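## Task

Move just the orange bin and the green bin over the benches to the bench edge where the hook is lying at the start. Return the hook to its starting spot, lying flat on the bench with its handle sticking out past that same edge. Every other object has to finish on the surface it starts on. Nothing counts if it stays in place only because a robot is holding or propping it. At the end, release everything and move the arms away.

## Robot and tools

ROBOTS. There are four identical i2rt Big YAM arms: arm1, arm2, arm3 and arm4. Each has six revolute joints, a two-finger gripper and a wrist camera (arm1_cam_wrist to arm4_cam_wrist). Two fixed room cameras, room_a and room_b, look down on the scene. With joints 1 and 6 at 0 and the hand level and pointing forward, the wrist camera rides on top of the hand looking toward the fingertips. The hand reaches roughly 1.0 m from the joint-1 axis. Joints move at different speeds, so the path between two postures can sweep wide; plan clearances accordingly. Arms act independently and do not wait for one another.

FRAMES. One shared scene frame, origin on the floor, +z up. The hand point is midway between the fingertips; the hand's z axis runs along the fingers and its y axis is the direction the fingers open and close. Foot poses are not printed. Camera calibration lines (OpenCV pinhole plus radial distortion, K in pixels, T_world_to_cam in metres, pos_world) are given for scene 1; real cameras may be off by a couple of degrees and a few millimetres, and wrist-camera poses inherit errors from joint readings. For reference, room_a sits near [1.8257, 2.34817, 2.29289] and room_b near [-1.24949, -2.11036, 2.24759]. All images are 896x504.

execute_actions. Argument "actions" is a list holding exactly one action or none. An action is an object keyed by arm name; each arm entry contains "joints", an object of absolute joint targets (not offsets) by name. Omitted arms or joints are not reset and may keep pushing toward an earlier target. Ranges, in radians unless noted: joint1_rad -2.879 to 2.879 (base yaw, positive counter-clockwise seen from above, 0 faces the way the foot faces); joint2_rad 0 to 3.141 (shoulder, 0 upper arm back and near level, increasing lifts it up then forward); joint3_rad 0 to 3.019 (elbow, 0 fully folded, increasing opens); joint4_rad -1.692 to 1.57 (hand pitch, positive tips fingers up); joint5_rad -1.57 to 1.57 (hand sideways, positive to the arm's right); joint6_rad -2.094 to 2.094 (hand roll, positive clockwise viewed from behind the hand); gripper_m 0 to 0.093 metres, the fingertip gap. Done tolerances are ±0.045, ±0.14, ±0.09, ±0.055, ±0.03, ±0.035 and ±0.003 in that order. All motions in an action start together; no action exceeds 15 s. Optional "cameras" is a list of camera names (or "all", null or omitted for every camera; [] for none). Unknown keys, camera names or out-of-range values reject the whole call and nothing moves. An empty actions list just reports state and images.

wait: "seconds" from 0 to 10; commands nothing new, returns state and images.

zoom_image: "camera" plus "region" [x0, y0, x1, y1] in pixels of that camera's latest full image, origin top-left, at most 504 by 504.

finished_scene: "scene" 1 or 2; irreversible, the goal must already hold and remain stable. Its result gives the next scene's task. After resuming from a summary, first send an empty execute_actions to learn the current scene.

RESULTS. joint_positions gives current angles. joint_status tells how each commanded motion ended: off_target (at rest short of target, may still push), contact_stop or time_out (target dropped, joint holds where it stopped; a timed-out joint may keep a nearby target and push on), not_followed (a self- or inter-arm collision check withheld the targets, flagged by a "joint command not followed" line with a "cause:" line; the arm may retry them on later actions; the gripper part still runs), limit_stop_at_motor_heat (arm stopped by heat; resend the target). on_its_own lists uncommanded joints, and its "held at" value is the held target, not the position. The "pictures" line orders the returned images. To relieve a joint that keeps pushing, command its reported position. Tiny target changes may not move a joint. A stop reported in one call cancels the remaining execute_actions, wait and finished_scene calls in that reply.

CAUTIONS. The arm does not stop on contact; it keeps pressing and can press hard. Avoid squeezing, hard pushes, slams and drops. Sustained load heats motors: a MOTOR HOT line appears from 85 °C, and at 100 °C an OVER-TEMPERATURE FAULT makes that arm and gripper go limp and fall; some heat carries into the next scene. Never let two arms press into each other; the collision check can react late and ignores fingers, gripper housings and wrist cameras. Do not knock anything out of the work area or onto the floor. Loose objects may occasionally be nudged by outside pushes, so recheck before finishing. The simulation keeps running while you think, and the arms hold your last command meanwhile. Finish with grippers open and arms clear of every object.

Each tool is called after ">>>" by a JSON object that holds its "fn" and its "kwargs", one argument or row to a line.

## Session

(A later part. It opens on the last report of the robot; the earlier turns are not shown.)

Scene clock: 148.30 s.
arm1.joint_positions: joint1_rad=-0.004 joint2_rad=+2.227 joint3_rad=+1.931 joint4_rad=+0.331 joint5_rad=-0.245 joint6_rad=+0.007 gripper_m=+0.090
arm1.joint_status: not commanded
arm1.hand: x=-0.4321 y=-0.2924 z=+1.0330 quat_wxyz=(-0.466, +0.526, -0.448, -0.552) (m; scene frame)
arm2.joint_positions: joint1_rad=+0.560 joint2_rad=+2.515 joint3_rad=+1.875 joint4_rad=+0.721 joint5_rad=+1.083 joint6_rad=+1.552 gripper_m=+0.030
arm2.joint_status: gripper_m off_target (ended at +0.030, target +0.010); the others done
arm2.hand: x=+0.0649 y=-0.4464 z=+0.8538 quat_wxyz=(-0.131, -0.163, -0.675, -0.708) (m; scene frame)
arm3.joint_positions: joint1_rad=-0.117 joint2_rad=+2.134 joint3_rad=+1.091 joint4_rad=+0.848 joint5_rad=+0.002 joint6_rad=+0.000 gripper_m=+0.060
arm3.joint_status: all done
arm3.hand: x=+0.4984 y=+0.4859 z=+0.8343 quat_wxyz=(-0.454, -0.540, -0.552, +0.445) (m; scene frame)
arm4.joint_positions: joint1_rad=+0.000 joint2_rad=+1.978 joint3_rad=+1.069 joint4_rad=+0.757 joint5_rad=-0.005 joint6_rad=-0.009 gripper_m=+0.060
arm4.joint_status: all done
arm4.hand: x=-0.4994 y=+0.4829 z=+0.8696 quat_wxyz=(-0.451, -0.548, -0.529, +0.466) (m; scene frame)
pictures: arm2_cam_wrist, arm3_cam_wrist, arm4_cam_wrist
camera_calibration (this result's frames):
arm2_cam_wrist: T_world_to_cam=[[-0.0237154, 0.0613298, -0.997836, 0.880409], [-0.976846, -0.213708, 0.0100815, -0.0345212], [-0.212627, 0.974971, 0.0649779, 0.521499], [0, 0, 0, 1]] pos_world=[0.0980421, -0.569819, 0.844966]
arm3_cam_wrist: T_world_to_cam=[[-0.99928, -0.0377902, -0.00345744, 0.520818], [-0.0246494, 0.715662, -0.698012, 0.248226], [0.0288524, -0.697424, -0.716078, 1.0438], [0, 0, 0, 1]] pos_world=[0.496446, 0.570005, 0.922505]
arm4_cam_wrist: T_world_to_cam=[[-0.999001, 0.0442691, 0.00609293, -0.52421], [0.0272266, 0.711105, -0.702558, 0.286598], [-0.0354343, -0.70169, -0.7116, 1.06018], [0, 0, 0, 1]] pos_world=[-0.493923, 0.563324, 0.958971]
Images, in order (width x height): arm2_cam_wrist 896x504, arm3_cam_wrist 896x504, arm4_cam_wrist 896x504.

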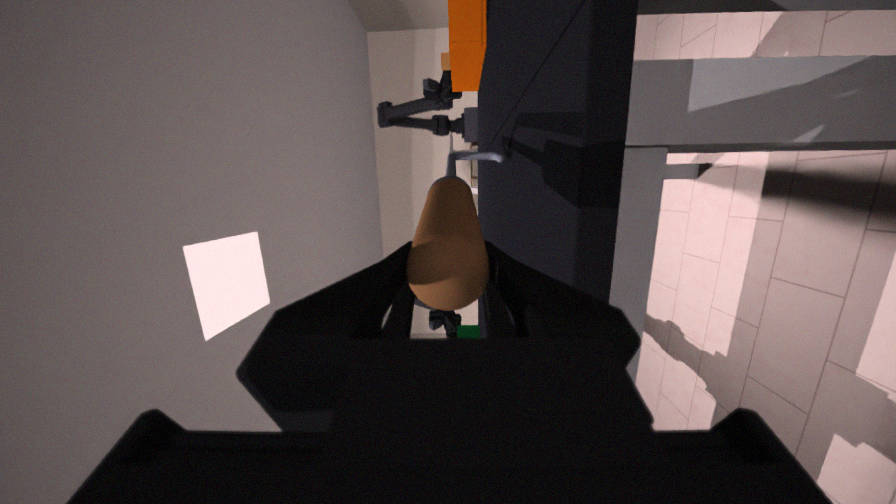

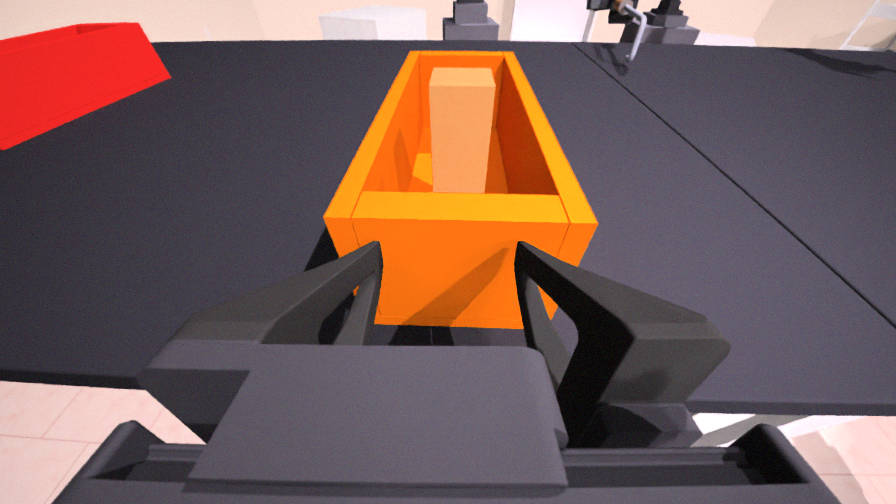

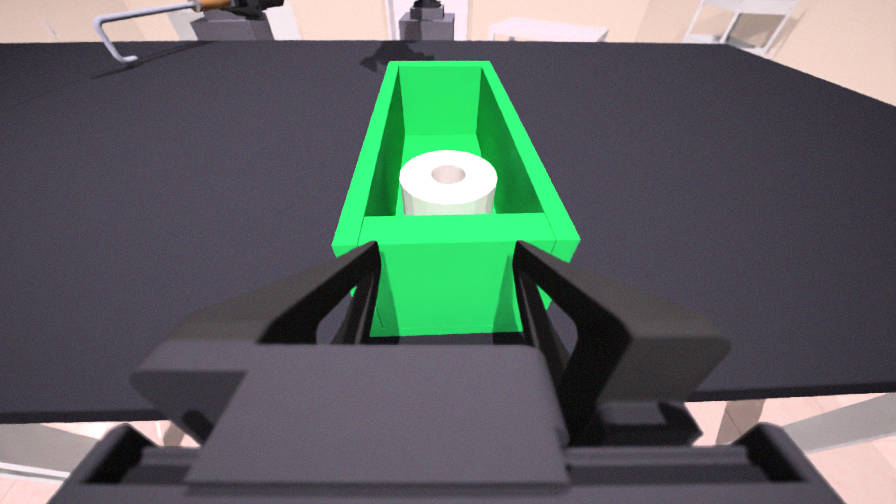

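>>> {"fn": "execute_actions", "kwargs": {
  "actions": [
    {"arm2":{"joints":{"joint1_rad":-0.13,"joint2_rad":2.24,"joint3_rad":1.94,"joint4_rad":0.41,"joint5_rad":0.1,"gripper_m":0.01}},"arm3":{"joints":{"joint2_rad":2.215,"joint3_rad":1.28,"joint4_rad":0.69}},"arm4":{"joints":{"joint2_rad":2.1,"joint3_rad":1.27,"joint4_rad":0.58}}}
  ],
  "cameras": ["arm3_cam_wrist","arm4_cam_wrist"]
}}

>>> {"fn": "execute_actions", "kwargs": {
  "actions": [
    {"arm3":{"joints":{"joint2_rad":2.31,"joint3_rad":1.49,"joint4_rad":0.57}},"arm4":{"joints":{"joint2_rad":2.2,"joint3_rad":1.475,"joint4_rad":0.47}}}
  ],
  "cameras": ["arm3_cam_wrist","arm4_cam_wrist"]
}}

Scene clock: 159.07 s.
arm1.joint_positions: joint1_rad=-0.004 joint2_rad=+2.227 joint3_rad=+1.931 joint4_rad=+0.331 joint5_rad=-0.245 joint6_rad=+0.007 gripper_m=+0.090
arm1.joint_status: not commanded
arm1.hand: x=-0.4321 y=-0.2924 z=+1.0330 quat_wxyz=(-0.466, +0.526, -0.448, -0.552) (m; scene frame)
arm2.joint_positions: joint1_rad=-0.135 joint2_rad=+2.272 joint3_rad=+1.887 joint4_rad=+0.391 joint5_rad=+0.101 joint6_rad=+1.607 gripper_m=+0.030
arm2.joint_status: gripper_m off_target (ended at +0.030, target +0.010); the others done
arm2.hand: x=+0.5025 y=-0.2767 z=+1.0042 quat_wxyz=(-0.033, -0.060, -0.703, -0.708) (m; scene frame)
arm3.joint_positions: joint1_rad=-0.117 joint2_rad=+2.207 joint3_rad=+1.233 joint4_rad=+0.709 joint5_rad=+0.002 joint6_rad=+0.000 gripper_m=+0.060
arm3.joint_status: all done
arm3.hand: x=+0.4993 y=+0.4476 z=+0.8113 quat_wxyz=(-0.434, -0.555, -0.568, +0.425) (m; scene frame)
arm4.joint_positions: joint1_rad=+0.000 joint2_rad=+2.101 joint3_rad=+1.217 joint4_rad=+0.591 joint5_rad=-0.004 joint6_rad=-0.009 gripper_m=+0.060
arm4.joint_status: all done
arm4.hand: x=-0.5005 y=+0.4457 z=+0.8132 quat_wxyz=(-0.413, -0.579, -0.559, +0.426) (m; scene frame)
pictures: arm3_cam_wrist, arm4_cam_wrist
camera_calibration (this result's frames):
arm3_cam_wrist: T_world_to_cam=[[-0.999288, -0.0374665, -0.00442693, 0.520845], [-0.0257707, 0.763579, -0.6452, 0.195817], [0.0275537, -0.644626, -0.764001, 1.01652], [0, 0, 0, 1]] pos_world=[0.497512, 0.52527, 0.905271]
arm4_cam_wrist: T_world_to_cam=[[-0.999061, 0.0428999, 0.00599585, -0.522613], [0.0308868, 0.802565, -0.595765, 0.147647], [-0.0303703, -0.59502, -0.803137, 1.02336], [0, 0, 0, 1]] pos_world=[-0.495603, 0.512843, 0.912993]
Images, in order (width x height): arm3_cam_wrist 896x504, arm4_cam_wrist 896x504.

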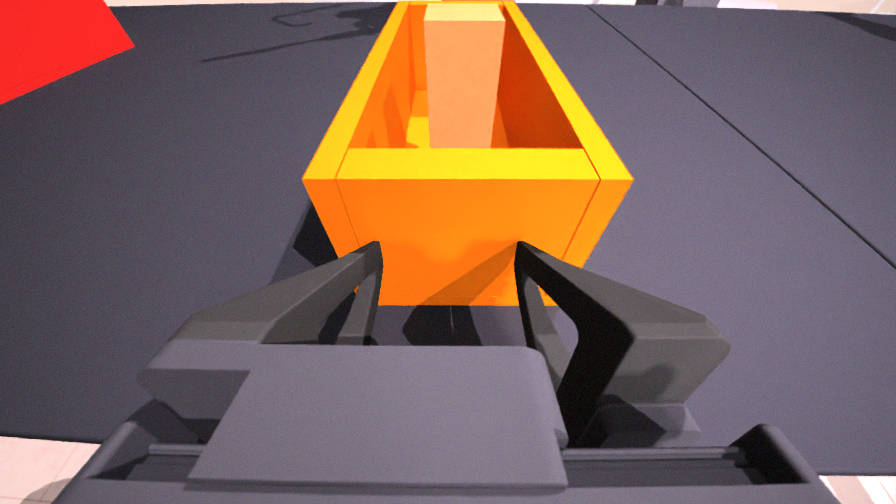

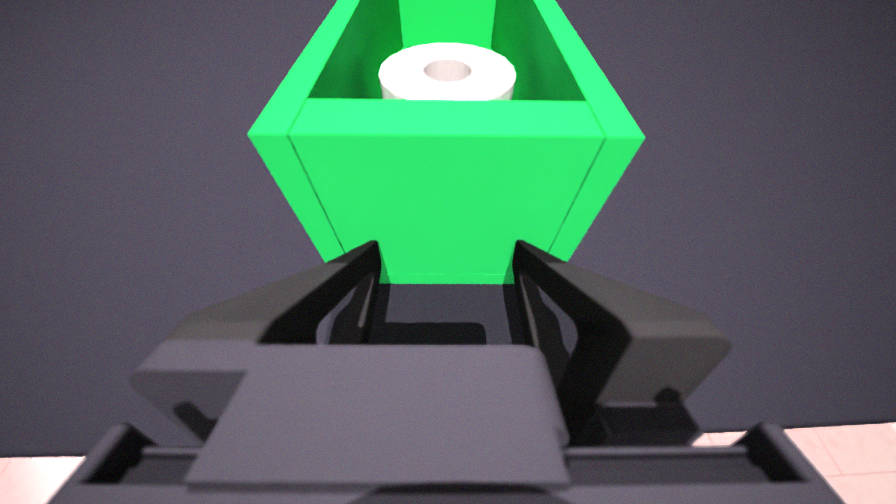

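Scene clock: 160.03 s.
arm1.joint_positions: joint1_rad=-0.004 joint2_rad=+2.227 joint3_rad=+1.931 joint4_rad=+0.331 joint5_rad=-0.245 joint6_rad=+0.007 gripper_m=+0.090
arm1.joint_status: not commanded
arm1.hand: x=-0.4321 y=-0.2924 z=+1.0330 quat_wxyz=(-0.466, +0.526, -0.448, -0.552) (m; scene frame)
arm2.joint_positions: joint1_rad=-0.135 joint2_rad=+2.272 joint3_rad=+1.887 joint4_rad=+0.391 joint5_rad=+0.101 joint6_rad=+1.607 gripper_m=+0.030
arm2.joint_status: not commanded
arm2.hand: x=+0.5025 y=-0.2767 z=+1.0042 quat_wxyz=(-0.033, -0.060, -0.703, -0.708) (m; scene frame)
arm3.joint_positions: joint1_rad=-0.117 joint2_rad=+2.312 joint3_rad=+1.440 joint4_rad=+0.586 joint5_rad=+0.002 joint6_rad=+0.000 gripper_m=+0.060
arm3.joint_status: all done
arm3.hand: x=+0.5007 y=+0.3917 z=+0.7999 quat_wxyz=(-0.428, -0.559, -0.572, +0.420) (m; scene frame)
arm4.joint_positions: joint1_rad=+0.000 joint2_rad=+2.196 joint3_rad=+1.422 joint4_rad=+0.479 joint5_rad=-0.004 joint6_rad=-0.009 gripper_m=+0.060
arm4.joint_status: all done
arm4.hand: x=-0.5029 y=+0.3883 z=+0.8158 quat_wxyz=(-0.413, -0.580, -0.559, +0.426) (m; scene frame)
pictures: arm3_cam_wrist, arm4_cam_wrist
camera_calibration (this result's frames):
arm3_cam_wrist: T_world_to_cam=[[-0.999291, -0.0373643, -0.00469219, 0.52021], [-0.0260658, 0.776223, -0.629919, 0.214165], [0.0271787, -0.62935, -0.776647, 0.976002], [0, 0, 0, 1]] pos_world=[0.498897, 0.467444, 0.895356]
arm4_cam_wrist: T_world_to_cam=[[-0.999046, 0.043239, 0.00611319, -0.522786], [0.0311363, 0.803466, -0.594535, 0.194076], [-0.0306189, -0.593778, -0.804046, 0.991332], [0, 0, 0, 1]] pos_world=[-0.497977, 0.455302, 0.915658]
Images, in order (width x height): arm3_cam_wrist 896x504, arm4_cam_wrist 896x504.

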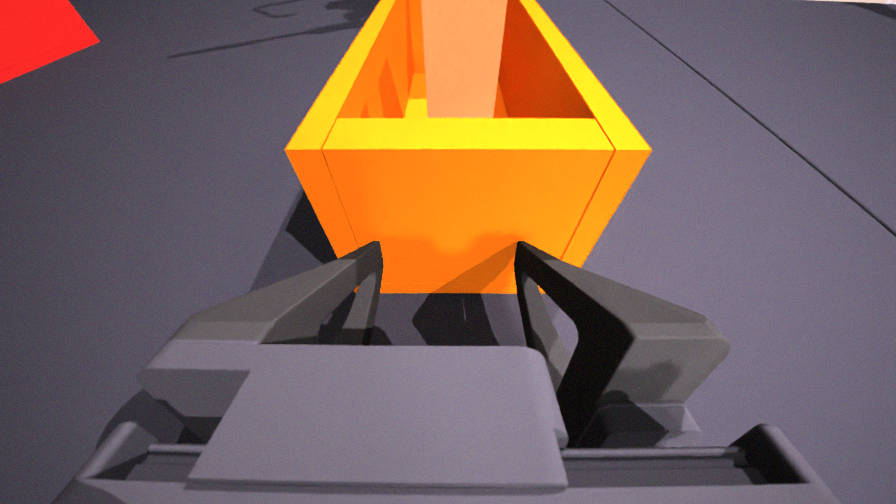

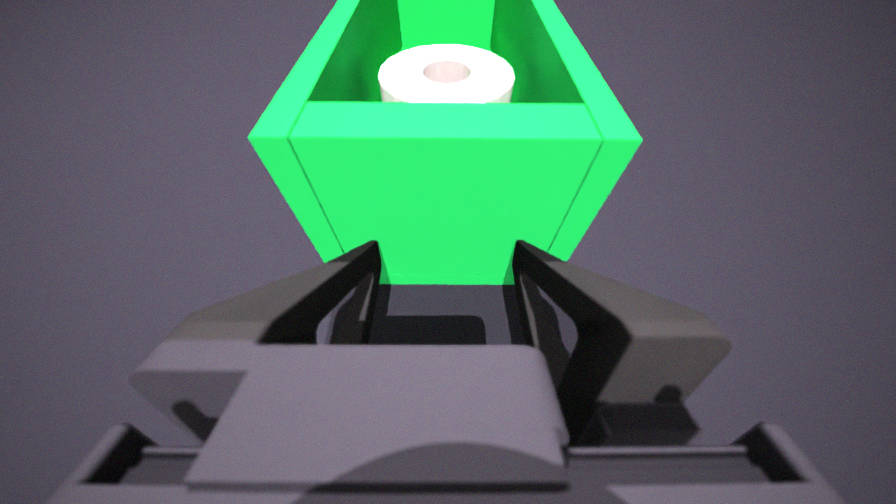

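>>> {"fn": "execute_actions", "kwargs": {
  "actions": [
    {"arm3":{"joints":{"joint2_rad":2.455,"joint3_rad":1.82,"joint4_rad":0.385}},"arm4":{"joints":{"joint2_rad":2.36,"joint3_rad":1.81,"joint4_rad":0.3}}}
  ],
  "cameras": []
}}

>>> {"fn": "execute_actions", "kwargs": {
  "actions": [
    {"arm3":{"joints":{"joint2_rad":2.61,"joint3_rad":2.15,"joint4_rad":0.21}},"arm4":{"joints":{"joint2_rad":2.525,"joint3_rad":2.135,"joint4_rad":0.135}}}
  ],
  "cameras": ["arm3_cam_wrist","arm4_cam_wrist"]
}}

Scene clock: 165.67 s.
arm1.joint_positions: joint1_rad=-0.004 joint2_rad=+2.227 joint3_rad=+1.931 joint4_rad=+0.331 joint5_rad=-0.245 joint6_rad=+0.007 gripper_m=+0.090
arm1.joint_status: not commanded
arm1.hand: x=-0.4321 y=-0.2924 z=+1.0330 quat_wxyz=(-0.466, +0.526, -0.448, -0.552) (m; scene frame)
arm2.joint_positions: joint1_rad=-0.135 joint2_rad=+2.272 joint3_rad=+1.887 joint4_rad=+0.391 joint5_rad=+0.101 joint6_rad=+1.607 gripper_m=+0.030
arm2.joint_status: not commanded
arm2.hand: x=+0.5025 y=-0.2767 z=+1.0042 quat_wxyz=(-0.033, -0.060, -0.703, -0.708) (m; scene frame)
arm3.joint_positions: joint1_rad=-0.117 joint2_rad=+2.452 joint3_rad=+1.769 joint4_rad=+0.402 joint5_rad=+0.002 joint6_rad=-0.001 gripper_m=+0.060
arm3.joint_status: all done
arm3.hand: x=+0.5026 y=+0.3114 z=+0.8069 quat_wxyz=(-0.429, -0.558, -0.572, +0.421) (m; scene frame)
arm4.joint_positions: joint1_rad=+0.000 joint2_rad=+2.357 joint3_rad=+1.756 joint4_rad=+0.308 joint5_rad=-0.004 joint6_rad=-0.004 gripper_m=+0.060
arm4.joint_status: all done
arm4.hand: x=-0.5061 y=+0.3069 z=+0.8196 quat_wxyz=(-0.415, -0.580, -0.557, +0.425) (m; scene frame)
pictures: none
No camera images: the call's "cameras" was empty. Leave "cameras" out to get every camera's image.

Scene clock: 166.77 s.
arm1.joint_positions: joint1_rad=-0.004 joint2_rad=+2.227 joint3_rad=+1.931 joint4_rad=+0.331 joint5_rad=-0.245 joint6_rad=+0.007 gripper_m=+0.090
arm1.joint_status: not commanded
arm1.hand: x=-0.4321 y=-0.2924 z=+1.0330 quat_wxyz=(-0.466, +0.526, -0.448, -0.552) (m; scene frame)
arm2.joint_positions: joint1_rad=-0.135 joint2_rad=+2.272 joint3_rad=+1.887 joint4_rad=+0.391 joint5_rad=+0.101 joint6_rad=+1.607 gripper_m=+0.030
arm2.joint_status: not commanded
arm2.hand: x=+0.5025 y=-0.2767 z=+1.0042 quat_wxyz=(-0.033, -0.060, -0.703, -0.708) (m; scene frame)
arm3.joint_positions: joint1_rad=-0.117 joint2_rad=+2.605 joint3_rad=+2.092 joint4_rad=+0.227 joint5_rad=+0.002 joint6_rad=-0.001 gripper_m=+0.060
arm3.joint_status: all done
arm3.hand: x=+0.5041 y=+0.2505 z=+0.8057 quat_wxyz=(-0.428, -0.559, -0.573, +0.419) (m; scene frame)
arm4.joint_positions: joint1_rad=+0.000 joint2_rad=+2.518 joint3_rad=+2.074 joint4_rad=+0.143 joint5_rad=-0.004 joint6_rad=-0.002 gripper_m=+0.060
arm4.joint_status: all done
arm4.hand: x=-0.5084 y=+0.2466 z=+0.8153 quat_wxyz=(-0.413, -0.583, -0.558, +0.422) (m; scene frame)
pictures: arm3_cam_wrist, arm4_cam_wrist
camera_calibration (this result's frames):
arm3_cam_wrist: T_world_to_cam=[[-0.999283, -0.0376792, -0.00361478, 0.517567], [-0.0270294, 0.77716, -0.628723, 0.326792], [0.026499, -0.628174, -0.777621, 0.892459], [0, 0, 0, 1]] pos_world=[0.50238, 0.326152, 0.901328]
arm4_cam_wrist: T_world_to_cam=[[-0.999009, 0.0444938, -0.000645373, -0.517], [0.0363086, 0.806672, -0.589883, 0.305831], [-0.0257256, -0.589322, -0.807488, 0.910793], [0, 0, 0, 1]] pos_world=[-0.504162, 0.313049, 0.915525]
Images, in order (width x height): arm3_cam_wrist 896x504, arm4_cam_wrist 896x504.

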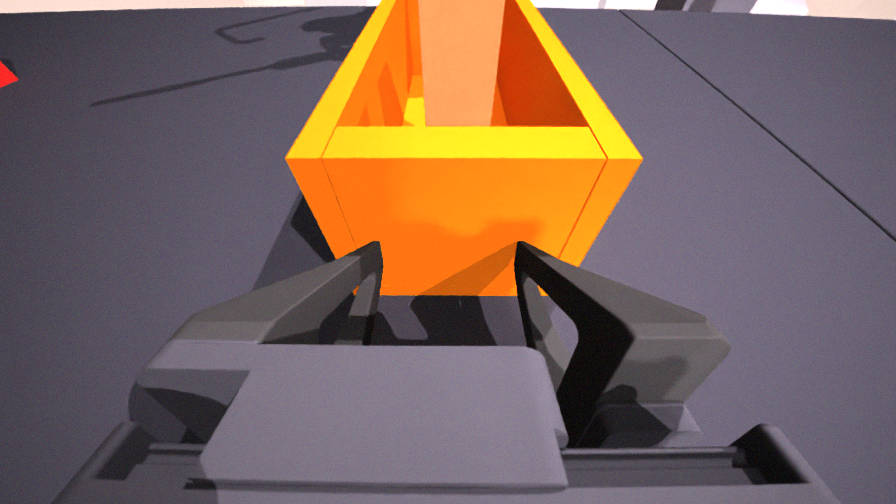

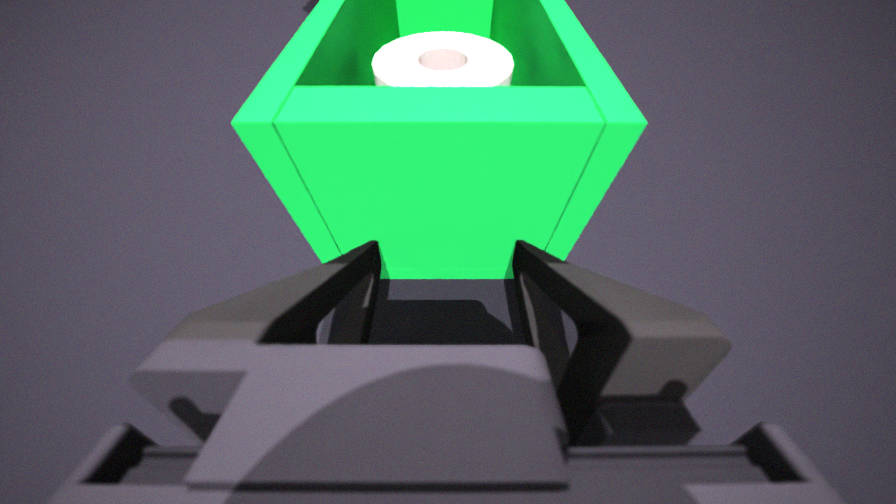

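>>> {"fn": "execute_actions", "kwargs": {
  "actions": [
    {"arm3":{"joints":{"joint2_rad":2.1,"joint3_rad":1.74,"joint4_rad":0.11}},"arm4":{"joints":{"joint2_rad":2.0,"joint3_rad":1.72,"joint4_rad":0.05}}}
  ],
  "cameras": ["arm2_cam_wrist","arm3_cam_wrist","arm4_cam_wrist"]
}}

Scene clock: 172.83 s.
arm1.joint_positions: joint1_rad=-0.004 joint2_rad=+2.227 joint3_rad=+1.931 joint4_rad=+0.331 joint5_rad=-0.245 joint6_rad=+0.007 gripper_m=+0.090
arm1.joint_status: not commanded
arm1.hand: x=-0.4321 y=-0.2924 z=+1.0330 quat_wxyz=(-0.466, +0.526, -0.448, -0.552) (m; scene frame)
arm2.joint_positions: joint1_rad=-0.135 joint2_rad=+2.272 joint3_rad=+1.887 joint4_rad=+0.391 joint5_rad=+0.101 joint6_rad=+1.607 gripper_m=+0.030
arm2.joint_status: not commanded
arm2.hand: x=+0.5025 y=-0.2767 z=+1.0042 quat_wxyz=(-0.033, -0.060, -0.703, -0.708) (m; scene frame)
arm3.joint_positions: joint1_rad=-0.117 joint2_rad=+2.092 joint3_rad=+1.735 joint4_rad=+0.119 joint5_rad=+0.002 joint6_rad=-0.001 gripper_m=+0.060
arm3.joint_status: all done
arm3.hand: x=+0.5021 y=+0.3352 z=+1.0309 quat_wxyz=(-0.441, -0.549, -0.562, +0.433) (m; scene frame)
arm4.joint_positions: joint1_rad=+0.000 joint2_rad=+1.999 joint3_rad=+1.723 joint4_rad=+0.053 joint5_rad=-0.004 joint6_rad=-0.002 gripper_m=+0.060
arm4.joint_status: all done
arm4.hand: x=-0.5068 y=+0.3457 z=+1.0439 quat_wxyz=(-0.434, -0.566, -0.542, +0.444) (m; scene frame)
pictures: arm2_cam_wrist, arm3_cam_wrist, arm4_cam_wrist
camera_calibration (this result's frames):
arm2_cam_wrist: T_world_to_cam=[[-0.0287491, 0.0183699, -0.999418, 1.02268], [-0.876071, -0.481906, 0.0163432, 0.29652], [-0.481325, 0.876031, 0.0299477, 0.582116], [0, 0, 0, 1]] pos_world=[0.569361, -0.385843, 0.99981]
arm3_cam_wrist: T_world_to_cam=[[-0.999278, -0.037867, -0.00294949, 0.519044], [-0.0262972, 0.745808, -0.665642, 0.450706], [0.0274056, -0.665084, -0.746265, 1.10034], [0, 0, 0, 1]] pos_world=[0.500366, 0.41533, 1.12268]
arm4_cam_wrist: T_world_to_cam=[[-0.998977, 0.0452118, -0.00100039, -0.519467], [0.0350076, 0.759127, -0.650001, 0.439314], [-0.0286283, -0.649371, -0.759933, 1.12348], [0, 0, 0, 1]] pos_world=[-0.502152, 0.419548, 1.13881]
Images, in order (width x height): arm2_cam_wrist 896x504, arm3_cam_wrist 896x504, arm4_cam_wrist 896x504.

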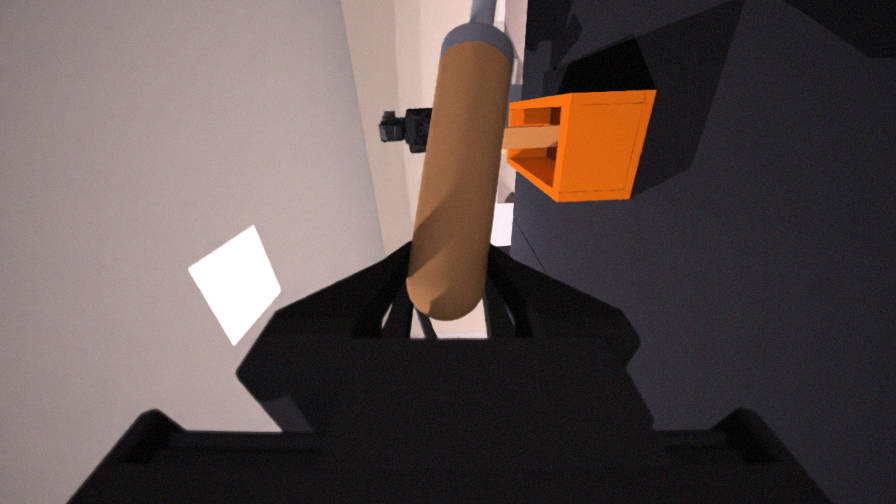

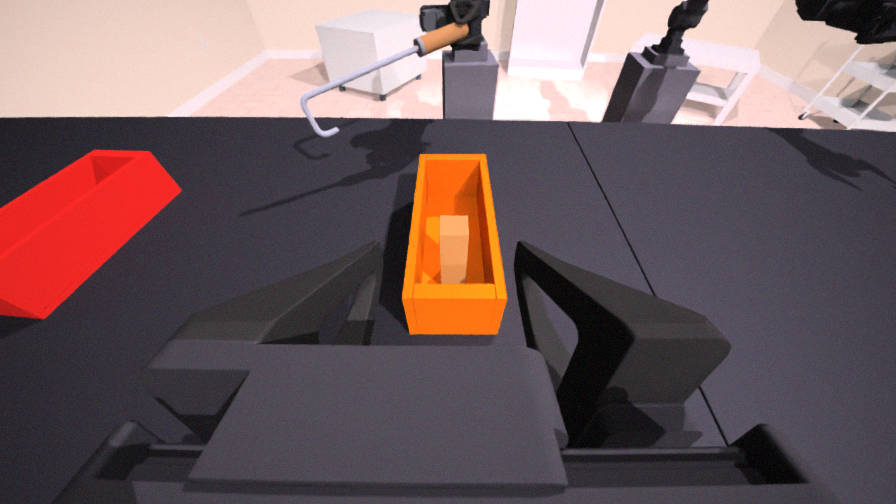

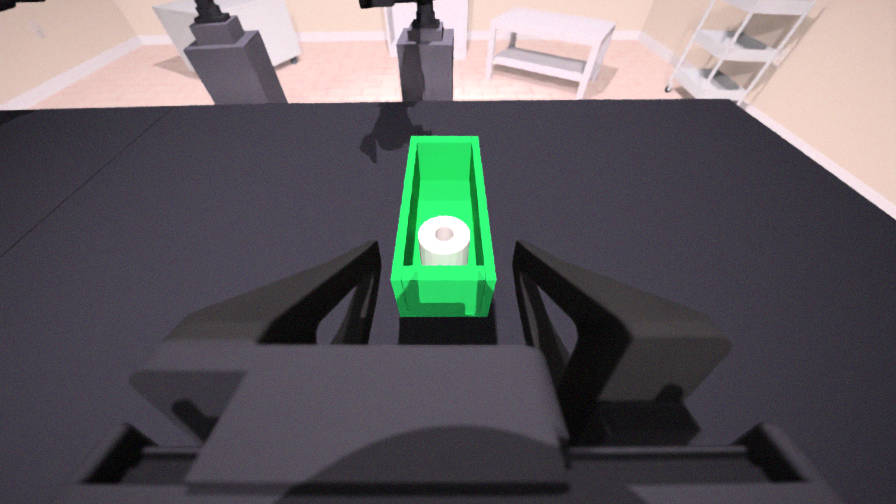

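>>> {"fn": "execute_actions", "kwargs": {
  "actions": [
    {"arm2":{"joints":{"joint2_rad":2.47,"joint4_rad":0.65,"gripper_m":0.01}}}
  ],
  "cameras": ["arm2_cam_wrist","arm3_cam_wrist","room_b"]
}}

Scene clock: 237.23 s.
arm1.joint_positions: joint1_rad=-0.004 joint2_rad=+2.227 joint3_rad=+1.931 joint4_rad=+0.331 joint5_rad=-0.245 joint6_rad=+0.007 gripper_m=+0.090
arm1.joint_status: not commanded
arm1.hand: x=-0.4321 y=-0.2924 z=+1.0330 quat_wxyz=(-0.466, +0.526, -0.448, -0.552) (m; scene frame)
arm2.joint_positions: joint1_rad=-0.132 joint2_rad=+2.495 joint3_rad=+1.888 joint4_rad=+0.616 joint5_rad=+0.099 joint6_rad=+1.569 gripper_m=+0.029
arm2.joint_status: gripper_m off_target (ended at +0.029, target +0.010); the others done
arm2.hand: x=+0.4998 y=-0.2698 z=+0.8595 quat_wxyz=(-0.044, -0.045, -0.702, -0.709) (m; scene frame)
arm3.joint_positions: joint1_rad=-0.117 joint2_rad=+2.092 joint3_rad=+1.735 joint4_rad=+0.119 joint5_rad=+0.002 joint6_rad=-0.001 gripper_m=+0.060
arm3.joint_status: not commanded
arm3.hand: x=+0.5021 y=+0.3352 z=+1.0309 quat_wxyz=(-0.441, -0.549, -0.562, +0.433) (m; scene frame)
arm4.joint_positions: joint1_rad=+0.000 joint2_rad=+1.999 joint3_rad=+1.723 joint4_rad=+0.053 joint5_rad=-0.004 joint6_rad=-0.002 gripper_m=+0.060
arm4.joint_status: not commanded
arm4.hand: x=-0.5068 y=+0.3457 z=+1.0439 quat_wxyz=(-0.434, -0.566, -0.542, +0.444) (m; scene frame)
pictures: arm2_cam_wrist, arm3_cam_wrist, room_b
camera_calibration (this result's frames):
arm2_cam_wrist: T_world_to_cam=[[0.00875125, 0.0176544, -0.999806, 0.859281], [-0.873989, -0.485675, -0.0162259, 0.325785], [-0.485867, 0.873961, 0.0111795, 0.59698], [0, 0, 0, 1]] pos_world=[0.567266, -0.378681, 0.857726]
arm3_cam_wrist: T_world_to_cam=[[-0.999278, -0.037867, -0.00294949, 0.519044], [-0.0262972, 0.745808, -0.665642, 0.450706], [0.0274056, -0.665084, -0.746265, 1.10034], [0, 0, 0, 1]] pos_world=[0.500366, 0.41533, 1.12268]
Images, in order (width x height): arm2_cam_wrist 896x504, arm3_cam_wrist 896x504, room_b 896x504.

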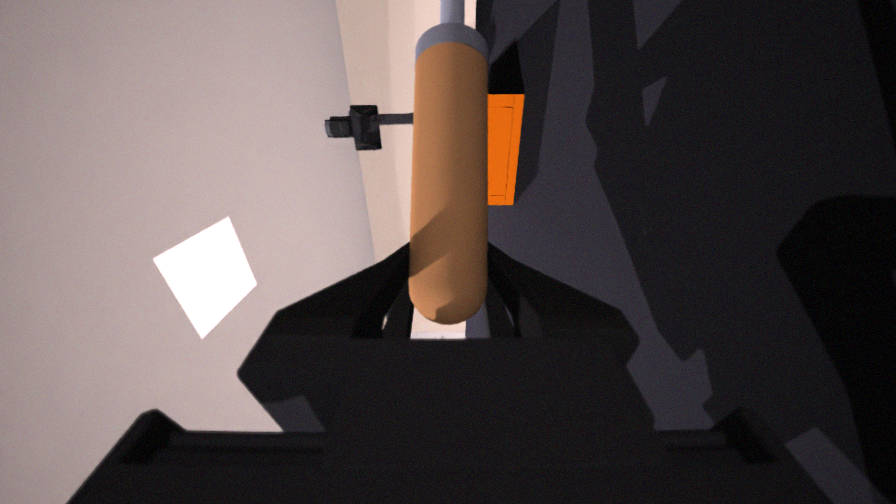

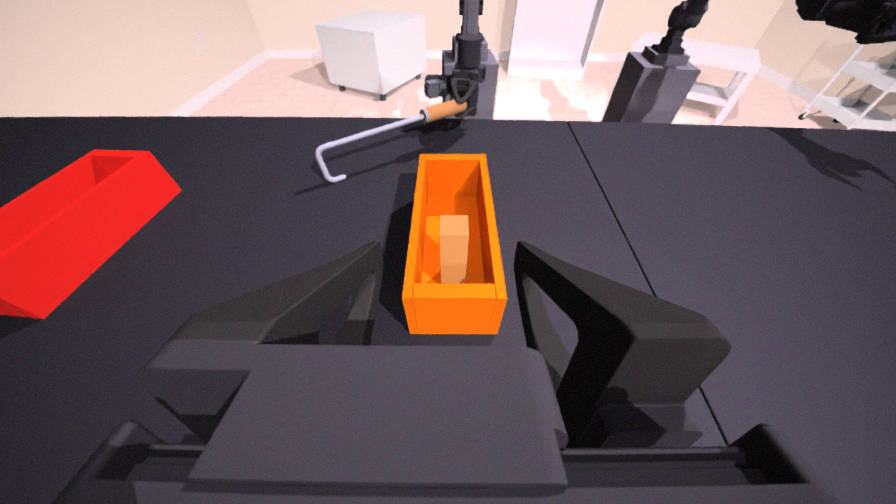

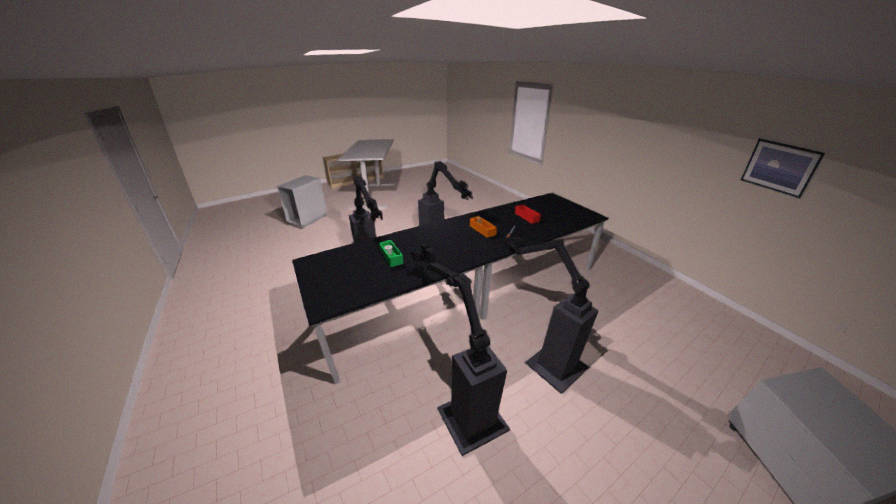

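>>> {"fn": "execute_actions", "kwargs": {
  "actions": [
    {"arm2":{"joints":{"joint1_rad":-0.39,"joint2_rad":2.29,"joint3_rad":1.49,"joint4_rad":0.85,"joint5_rad":0.0,"gripper_m":0.01}}}
  ],
  "cameras": ["arm2_cam_wrist","arm3_cam_wrist"]
}}

Scene clock: 248.87 s.
arm1.joint_positions: joint1_rad=-0.004 joint2_rad=+2.227 joint3_rad=+1.931 joint4_rad=+0.331 joint5_rad=-0.245 joint6_rad=+0.007 gripper_m=+0.090
arm1.joint_status: not commanded
arm1.hand: x=-0.4321 y=-0.2924 z=+1.0330 quat_wxyz=(-0.466, +0.526, -0.448, -0.552) (m; scene frame)
arm2.joint_positions: joint1_rad=-0.385 joint2_rad=+2.319 joint3_rad=+1.494 joint4_rad=+0.832 joint5_rad=+0.007 joint6_rad=+1.570 gripper_m=+0.029
arm2.joint_status: gripper_m off_target (ended at +0.029, target +0.010); the others done
arm2.hand: x=+0.6894 y=-0.3916 z=+0.8530 quat_wxyz=(-0.101, -0.102, -0.698, -0.702) (m; scene frame)
arm3.joint_positions: joint1_rad=-0.117 joint2_rad=+2.092 joint3_rad=+1.735 joint4_rad=+0.119 joint5_rad=+0.002 joint6_rad=-0.001 gripper_m=+0.060
arm3.joint_status: not commanded
arm3.hand: x=+0.5021 y=+0.3352 z=+1.0309 quat_wxyz=(-0.441, -0.549, -0.562, +0.433) (m; scene frame)
arm4.joint_positions: joint1_rad=+0.000 joint2_rad=+1.999 joint3_rad=+1.723 joint4_rad=+0.053 joint5_rad=-0.004 joint6_rad=-0.002 gripper_m=+0.060
arm4.joint_status: not commanded
arm4.hand: x=-0.5068 y=+0.3457 z=+1.0439 quat_wxyz=(-0.434, -0.566, -0.542, +0.444) (m; scene frame)
pictures: arm2_cam_wrist, arm3_cam_wrist
camera_calibration (this result's frames):
arm2_cam_wrist: T_world_to_cam=[[0.0105146, 0.013149, -0.999858, 0.850308], [-0.940417, -0.339721, -0.0143571, 0.53354], [-0.339862, 0.940434, 0.00879353, 0.723033], [0, 0, 0, 1]] pos_world=[0.738541, -0.509891, 0.85149]
arm3_cam_wrist: T_world_to_cam=[[-0.999278, -0.037867, -0.00294949, 0.519044], [-0.0262972, 0.745808, -0.665642, 0.450706], [0.0274056, -0.665084, -0.746265, 1.10034], [0, 0, 0, 1]] pos_world=[0.500366, 0.41533, 1.12268]
Images, in order (width x height): arm2_cam_wrist 896x504, arm3_cam_wrist 896x504.

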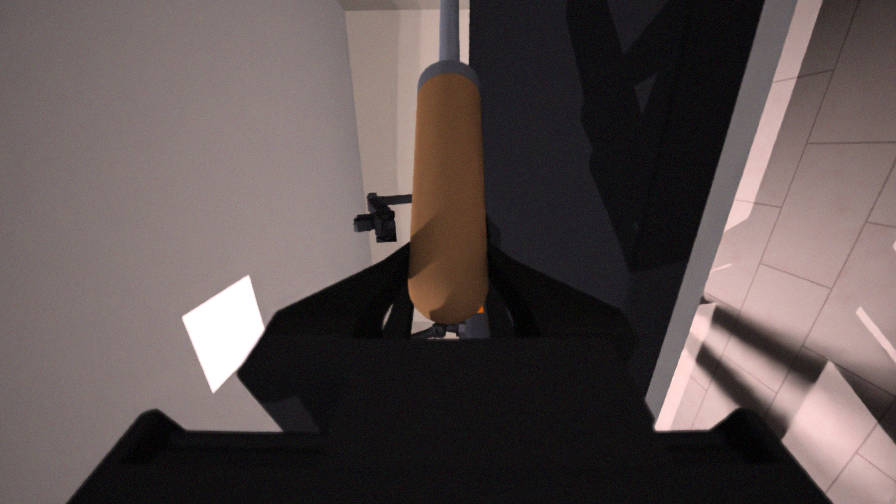

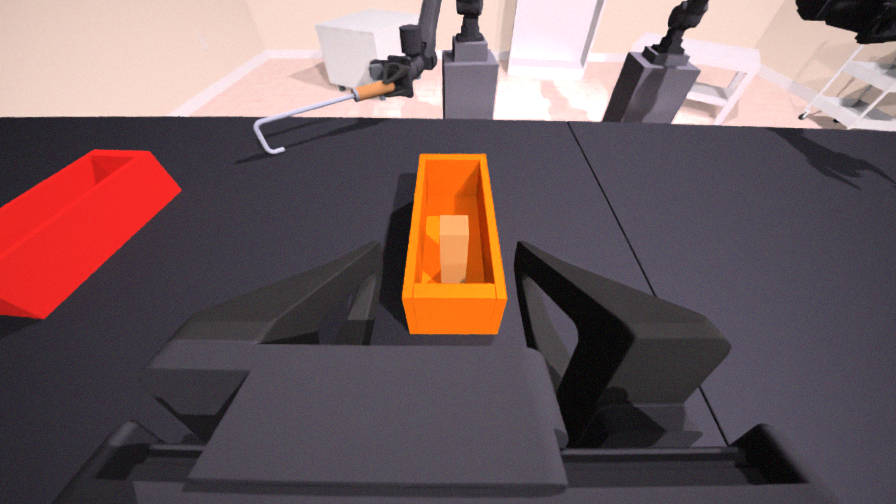

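>>> {"fn": "execute_actions", "kwargs": {
  "actions": [
    {"arm2":{"joints":{"joint2_rad":2.36,"joint4_rad":0.88,"joint6_rad":0.0,"gripper_m":0.01}}}
  ],
  "cameras": ["arm2_cam_wrist","arm3_cam_wrist"]
}}

Scene clock: 273.47 s.
arm1.joint_positions: joint1_rad=-0.004 joint2_rad=+2.227 joint3_rad=+1.931 joint4_rad=+0.331 joint5_rad=-0.245 joint6_rad=+0.007 gripper_m=+0.090
arm1.joint_status: not commanded
arm1.hand: x=-0.4321 y=-0.2924 z=+1.0330 quat_wxyz=(-0.466, +0.526, -0.448, -0.552) (m; scene frame)
arm2.joint_positions: joint1_rad=-0.388 joint2_rad=+2.367 joint3_rad=+1.471 joint4_rad=+0.837 joint5_rad=+0.000 joint6_rad=+0.010 gripper_m=+0.030
arm2.joint_status: gripper_m off_target (ended at +0.030, target +0.010); the others done
arm2.hand: x=+0.6872 y=-0.4018 z=+0.8038 quat_wxyz=(-0.546, +0.433, -0.585, -0.415) (m; scene frame)
arm3.joint_positions: joint1_rad=-0.117 joint2_rad=+2.092 joint3_rad=+1.735 joint4_rad=+0.119 joint5_rad=+0.002 joint6_rad=-0.001 gripper_m=+0.060
arm3.joint_status: not commanded
arm3.hand: x=+0.5021 y=+0.3352 z=+1.0309 quat_wxyz=(-0.441, -0.549, -0.562, +0.433) (m; scene frame)
arm4.joint_positions: joint1_rad=+0.000 joint2_rad=+1.999 joint3_rad=+1.723 joint4_rad=+0.053 joint5_rad=-0.004 joint6_rad=-0.002 gripper_m=+0.060
arm4.joint_status: not commanded
arm4.hand: x=-0.5068 y=+0.3457 z=+1.0439 quat_wxyz=(-0.434, -0.566, -0.542, +0.444) (m; scene frame)
pictures: arm2_cam_wrist, arm3_cam_wrist
camera_calibration (this result's frames):
arm2_cam_wrist: T_world_to_cam=[[0.962573, -0.270987, -0.00433839, -0.767341], [-0.176661, -0.615217, -0.768309, 0.497775], [0.205533, 0.74032, -0.640064, 0.798661], [0, 0, 0, 1]] pos_world=[0.662409, -0.492965, 0.890311]
arm3_cam_wrist: T_world_to_cam=[[-0.999278, -0.037867, -0.00294949, 0.519044], [-0.0262972, 0.745808, -0.665642, 0.450706], [0.0274056, -0.665084, -0.746265, 1.10034], [0, 0, 0, 1]] pos_world=[0.500366, 0.41533, 1.12268]
Images, in order (width x height): arm2_cam_wrist 896x504, arm3_cam_wrist 896x504.

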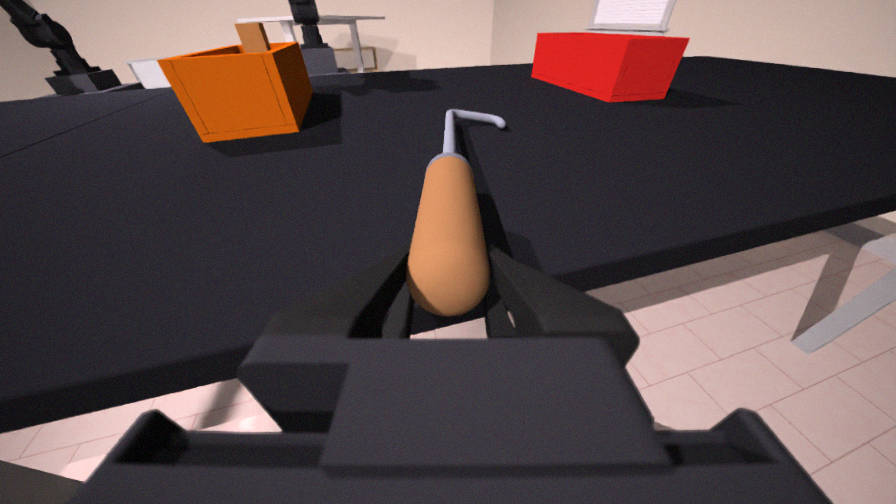

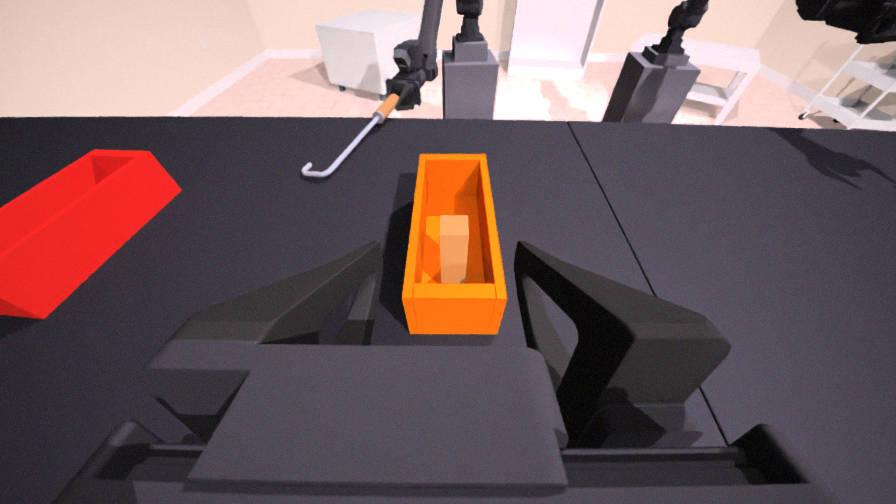

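>>> {"fn": "execute_actions", "kwargs": {
  "actions": [
    {"arm2":{"joints":{"joint2_rad":2.45,"joint3_rad":1.68,"joint4_rad":0.75,"gripper_m":0.055}}}
  ],
  "cameras": ["arm2_cam_wrist","arm3_cam_wrist"]
}}

Scene clock: 282.00 s.
arm1.joint_positions: joint1_rad=-0.004 joint2_rad=+2.227 joint3_rad=+1.931 joint4_rad=+0.331 joint5_rad=-0.245 joint6_rad=+0.007 gripper_m=+0.090
arm1.joint_status: not commanded
arm1.hand: x=-0.4321 y=-0.2924 z=+1.0330 quat_wxyz=(-0.466, +0.526, -0.448, -0.552) (m; scene frame)
arm2.joint_positions: joint1_rad=-0.388 joint2_rad=+2.412 joint3_rad=+1.638 joint4_rad=+0.768 joint5_rad=+0.000 joint6_rad=+0.009 gripper_m=+0.055
arm2.joint_status: all done
arm2.hand: x=+0.6997 y=-0.3592 z=+0.8341 quat_wxyz=(-0.561, +0.422, -0.570, -0.426) (m; scene frame)
arm3.joint_positions: joint1_rad=-0.117 joint2_rad=+2.092 joint3_rad=+1.735 joint4_rad=+0.119 joint5_rad=+0.002 joint6_rad=-0.001 gripper_m=+0.060
arm3.joint_status: not commanded
arm3.hand: x=+0.5021 y=+0.3352 z=+1.0309 quat_wxyz=(-0.441, -0.549, -0.562, +0.433) (m; scene frame)
arm4.joint_positions: joint1_rad=+0.000 joint2_rad=+1.999 joint3_rad=+1.723 joint4_rad=+0.053 joint5_rad=-0.004 joint6_rad=-0.002 gripper_m=+0.060
arm4.joint_status: not commanded
arm4.hand: x=-0.5068 y=+0.3457 z=+1.0439 quat_wxyz=(-0.434, -0.566, -0.542, +0.444) (m; scene frame)
pictures: arm2_cam_wrist, arm3_cam_wrist
camera_calibration (this result's frames):
arm2_cam_wrist: T_world_to_cam=[[0.962603, -0.270899, -0.00308351, -0.768725], [-0.164336, -0.574821, -0.801607, 0.583222], [0.215382, 0.772136, -0.597843, 0.753235], [0, 0, 0, 1]] pos_world=[0.673588, -0.454599, 0.915461]
arm3_cam_wrist: T_world_to_cam=[[-0.999278, -0.037867, -0.00294949, 0.519044], [-0.0262972, 0.745808, -0.665642, 0.450706], [0.0274056, -0.665084, -0.746265, 1.10034], [0, 0, 0, 1]] pos_world=[0.500366, 0.41533, 1.12268]
Images, in order (width x height): arm2_cam_wrist 896x504, arm3_cam_wrist 896x504.

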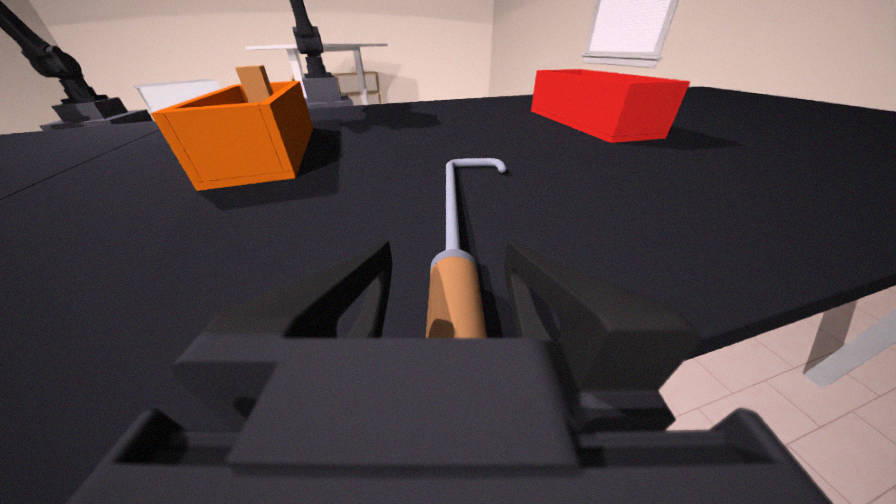

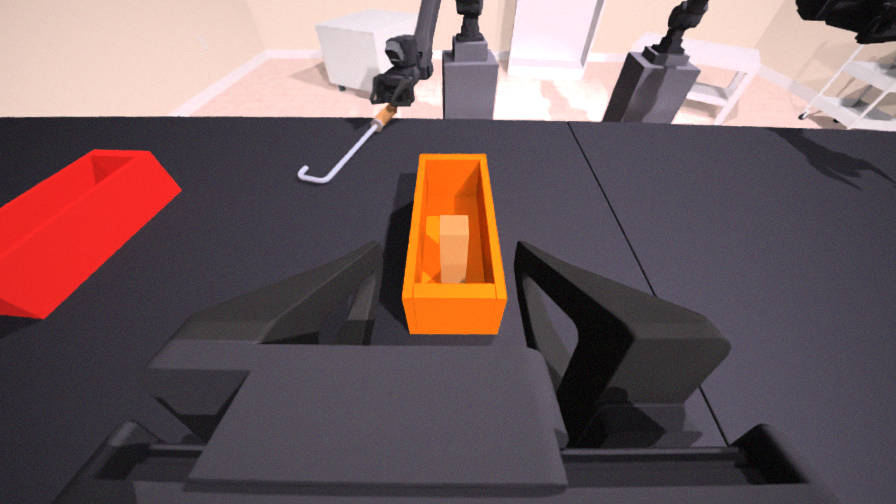

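>>> {"fn": "execute_actions", "kwargs": {
  "actions": [
    {"arm2":{"joints":{"joint2_rad":2.475,"joint3_rad":1.595}}}
  ],
  "cameras": ["arm2_cam_wrist"]
}}

Scene clock: 288.70 s.
arm1.joint_positions: joint1_rad=-0.004 joint2_rad=+2.227 joint3_rad=+1.931 joint4_rad=+0.331 joint5_rad=-0.245 joint6_rad=+0.007 gripper_m=+0.090
arm1.joint_status: not commanded
arm1.hand: x=-0.4321 y=-0.2924 z=+1.0330 quat_wxyz=(-0.466, +0.526, -0.448, -0.552) (m; scene frame)
arm2.joint_positions: joint1_rad=-0.388 joint2_rad=+2.435 joint3_rad=+1.601 joint4_rad=+0.768 joint5_rad=+0.000 joint6_rad=+0.011 gripper_m=+0.055
arm2.joint_status: all done
arm2.hand: x=+0.6961 y=-0.3711 z=+0.7959 quat_wxyz=(-0.544, +0.434, -0.587, -0.414) (m; scene frame)
arm3.joint_positions: joint1_rad=-0.117 joint2_rad=+2.092 joint3_rad=+1.735 joint4_rad=+0.119 joint5_rad=+0.002 joint6_rad=-0.001 gripper_m=+0.060
arm3.joint_status: not commanded
arm3.hand: x=+0.5021 y=+0.3352 z=+1.0309 quat_wxyz=(-0.441, -0.549, -0.562, +0.433) (m; scene frame)
arm4.joint_positions: joint1_rad=+0.000 joint2_rad=+1.999 joint3_rad=+1.723 joint4_rad=+0.053 joint5_rad=-0.004 joint6_rad=-0.002 gripper_m=+0.060
arm4.joint_status: not commanded
arm4.hand: x=-0.5068 y=+0.3457 z=+1.0439 quat_wxyz=(-0.434, -0.566, -0.542, +0.444) (m; scene frame)
pictures: arm2_cam_wrist
camera_calibration (this result's frames):
arm2_cam_wrist: T_world_to_cam=[[0.962535, -0.271095, -0.0059198, -0.766401], [-0.179221, -0.619647, -0.764145, 0.509012], [0.203487, 0.736577, -0.645017, 0.773037], [0, 0, 0, 1]] pos_world=[0.67161, -0.461761, 0.883044]
Images, in order (width x height): arm2_cam_wrist 896x504.

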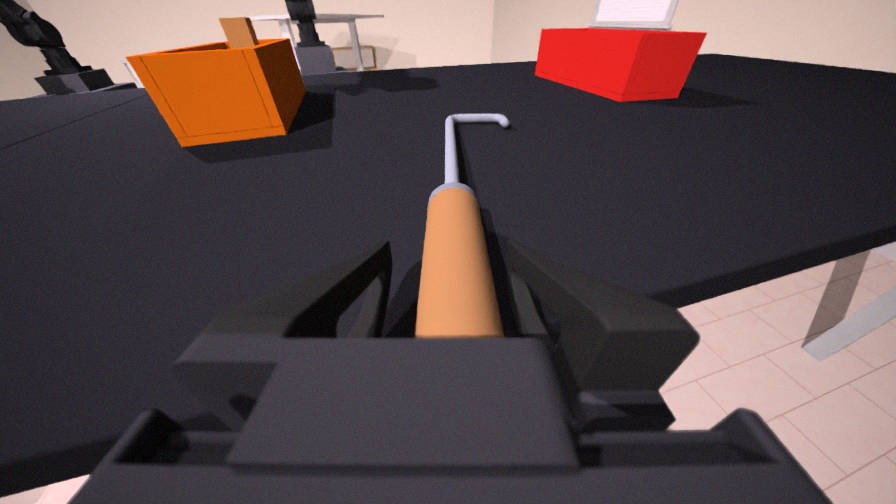

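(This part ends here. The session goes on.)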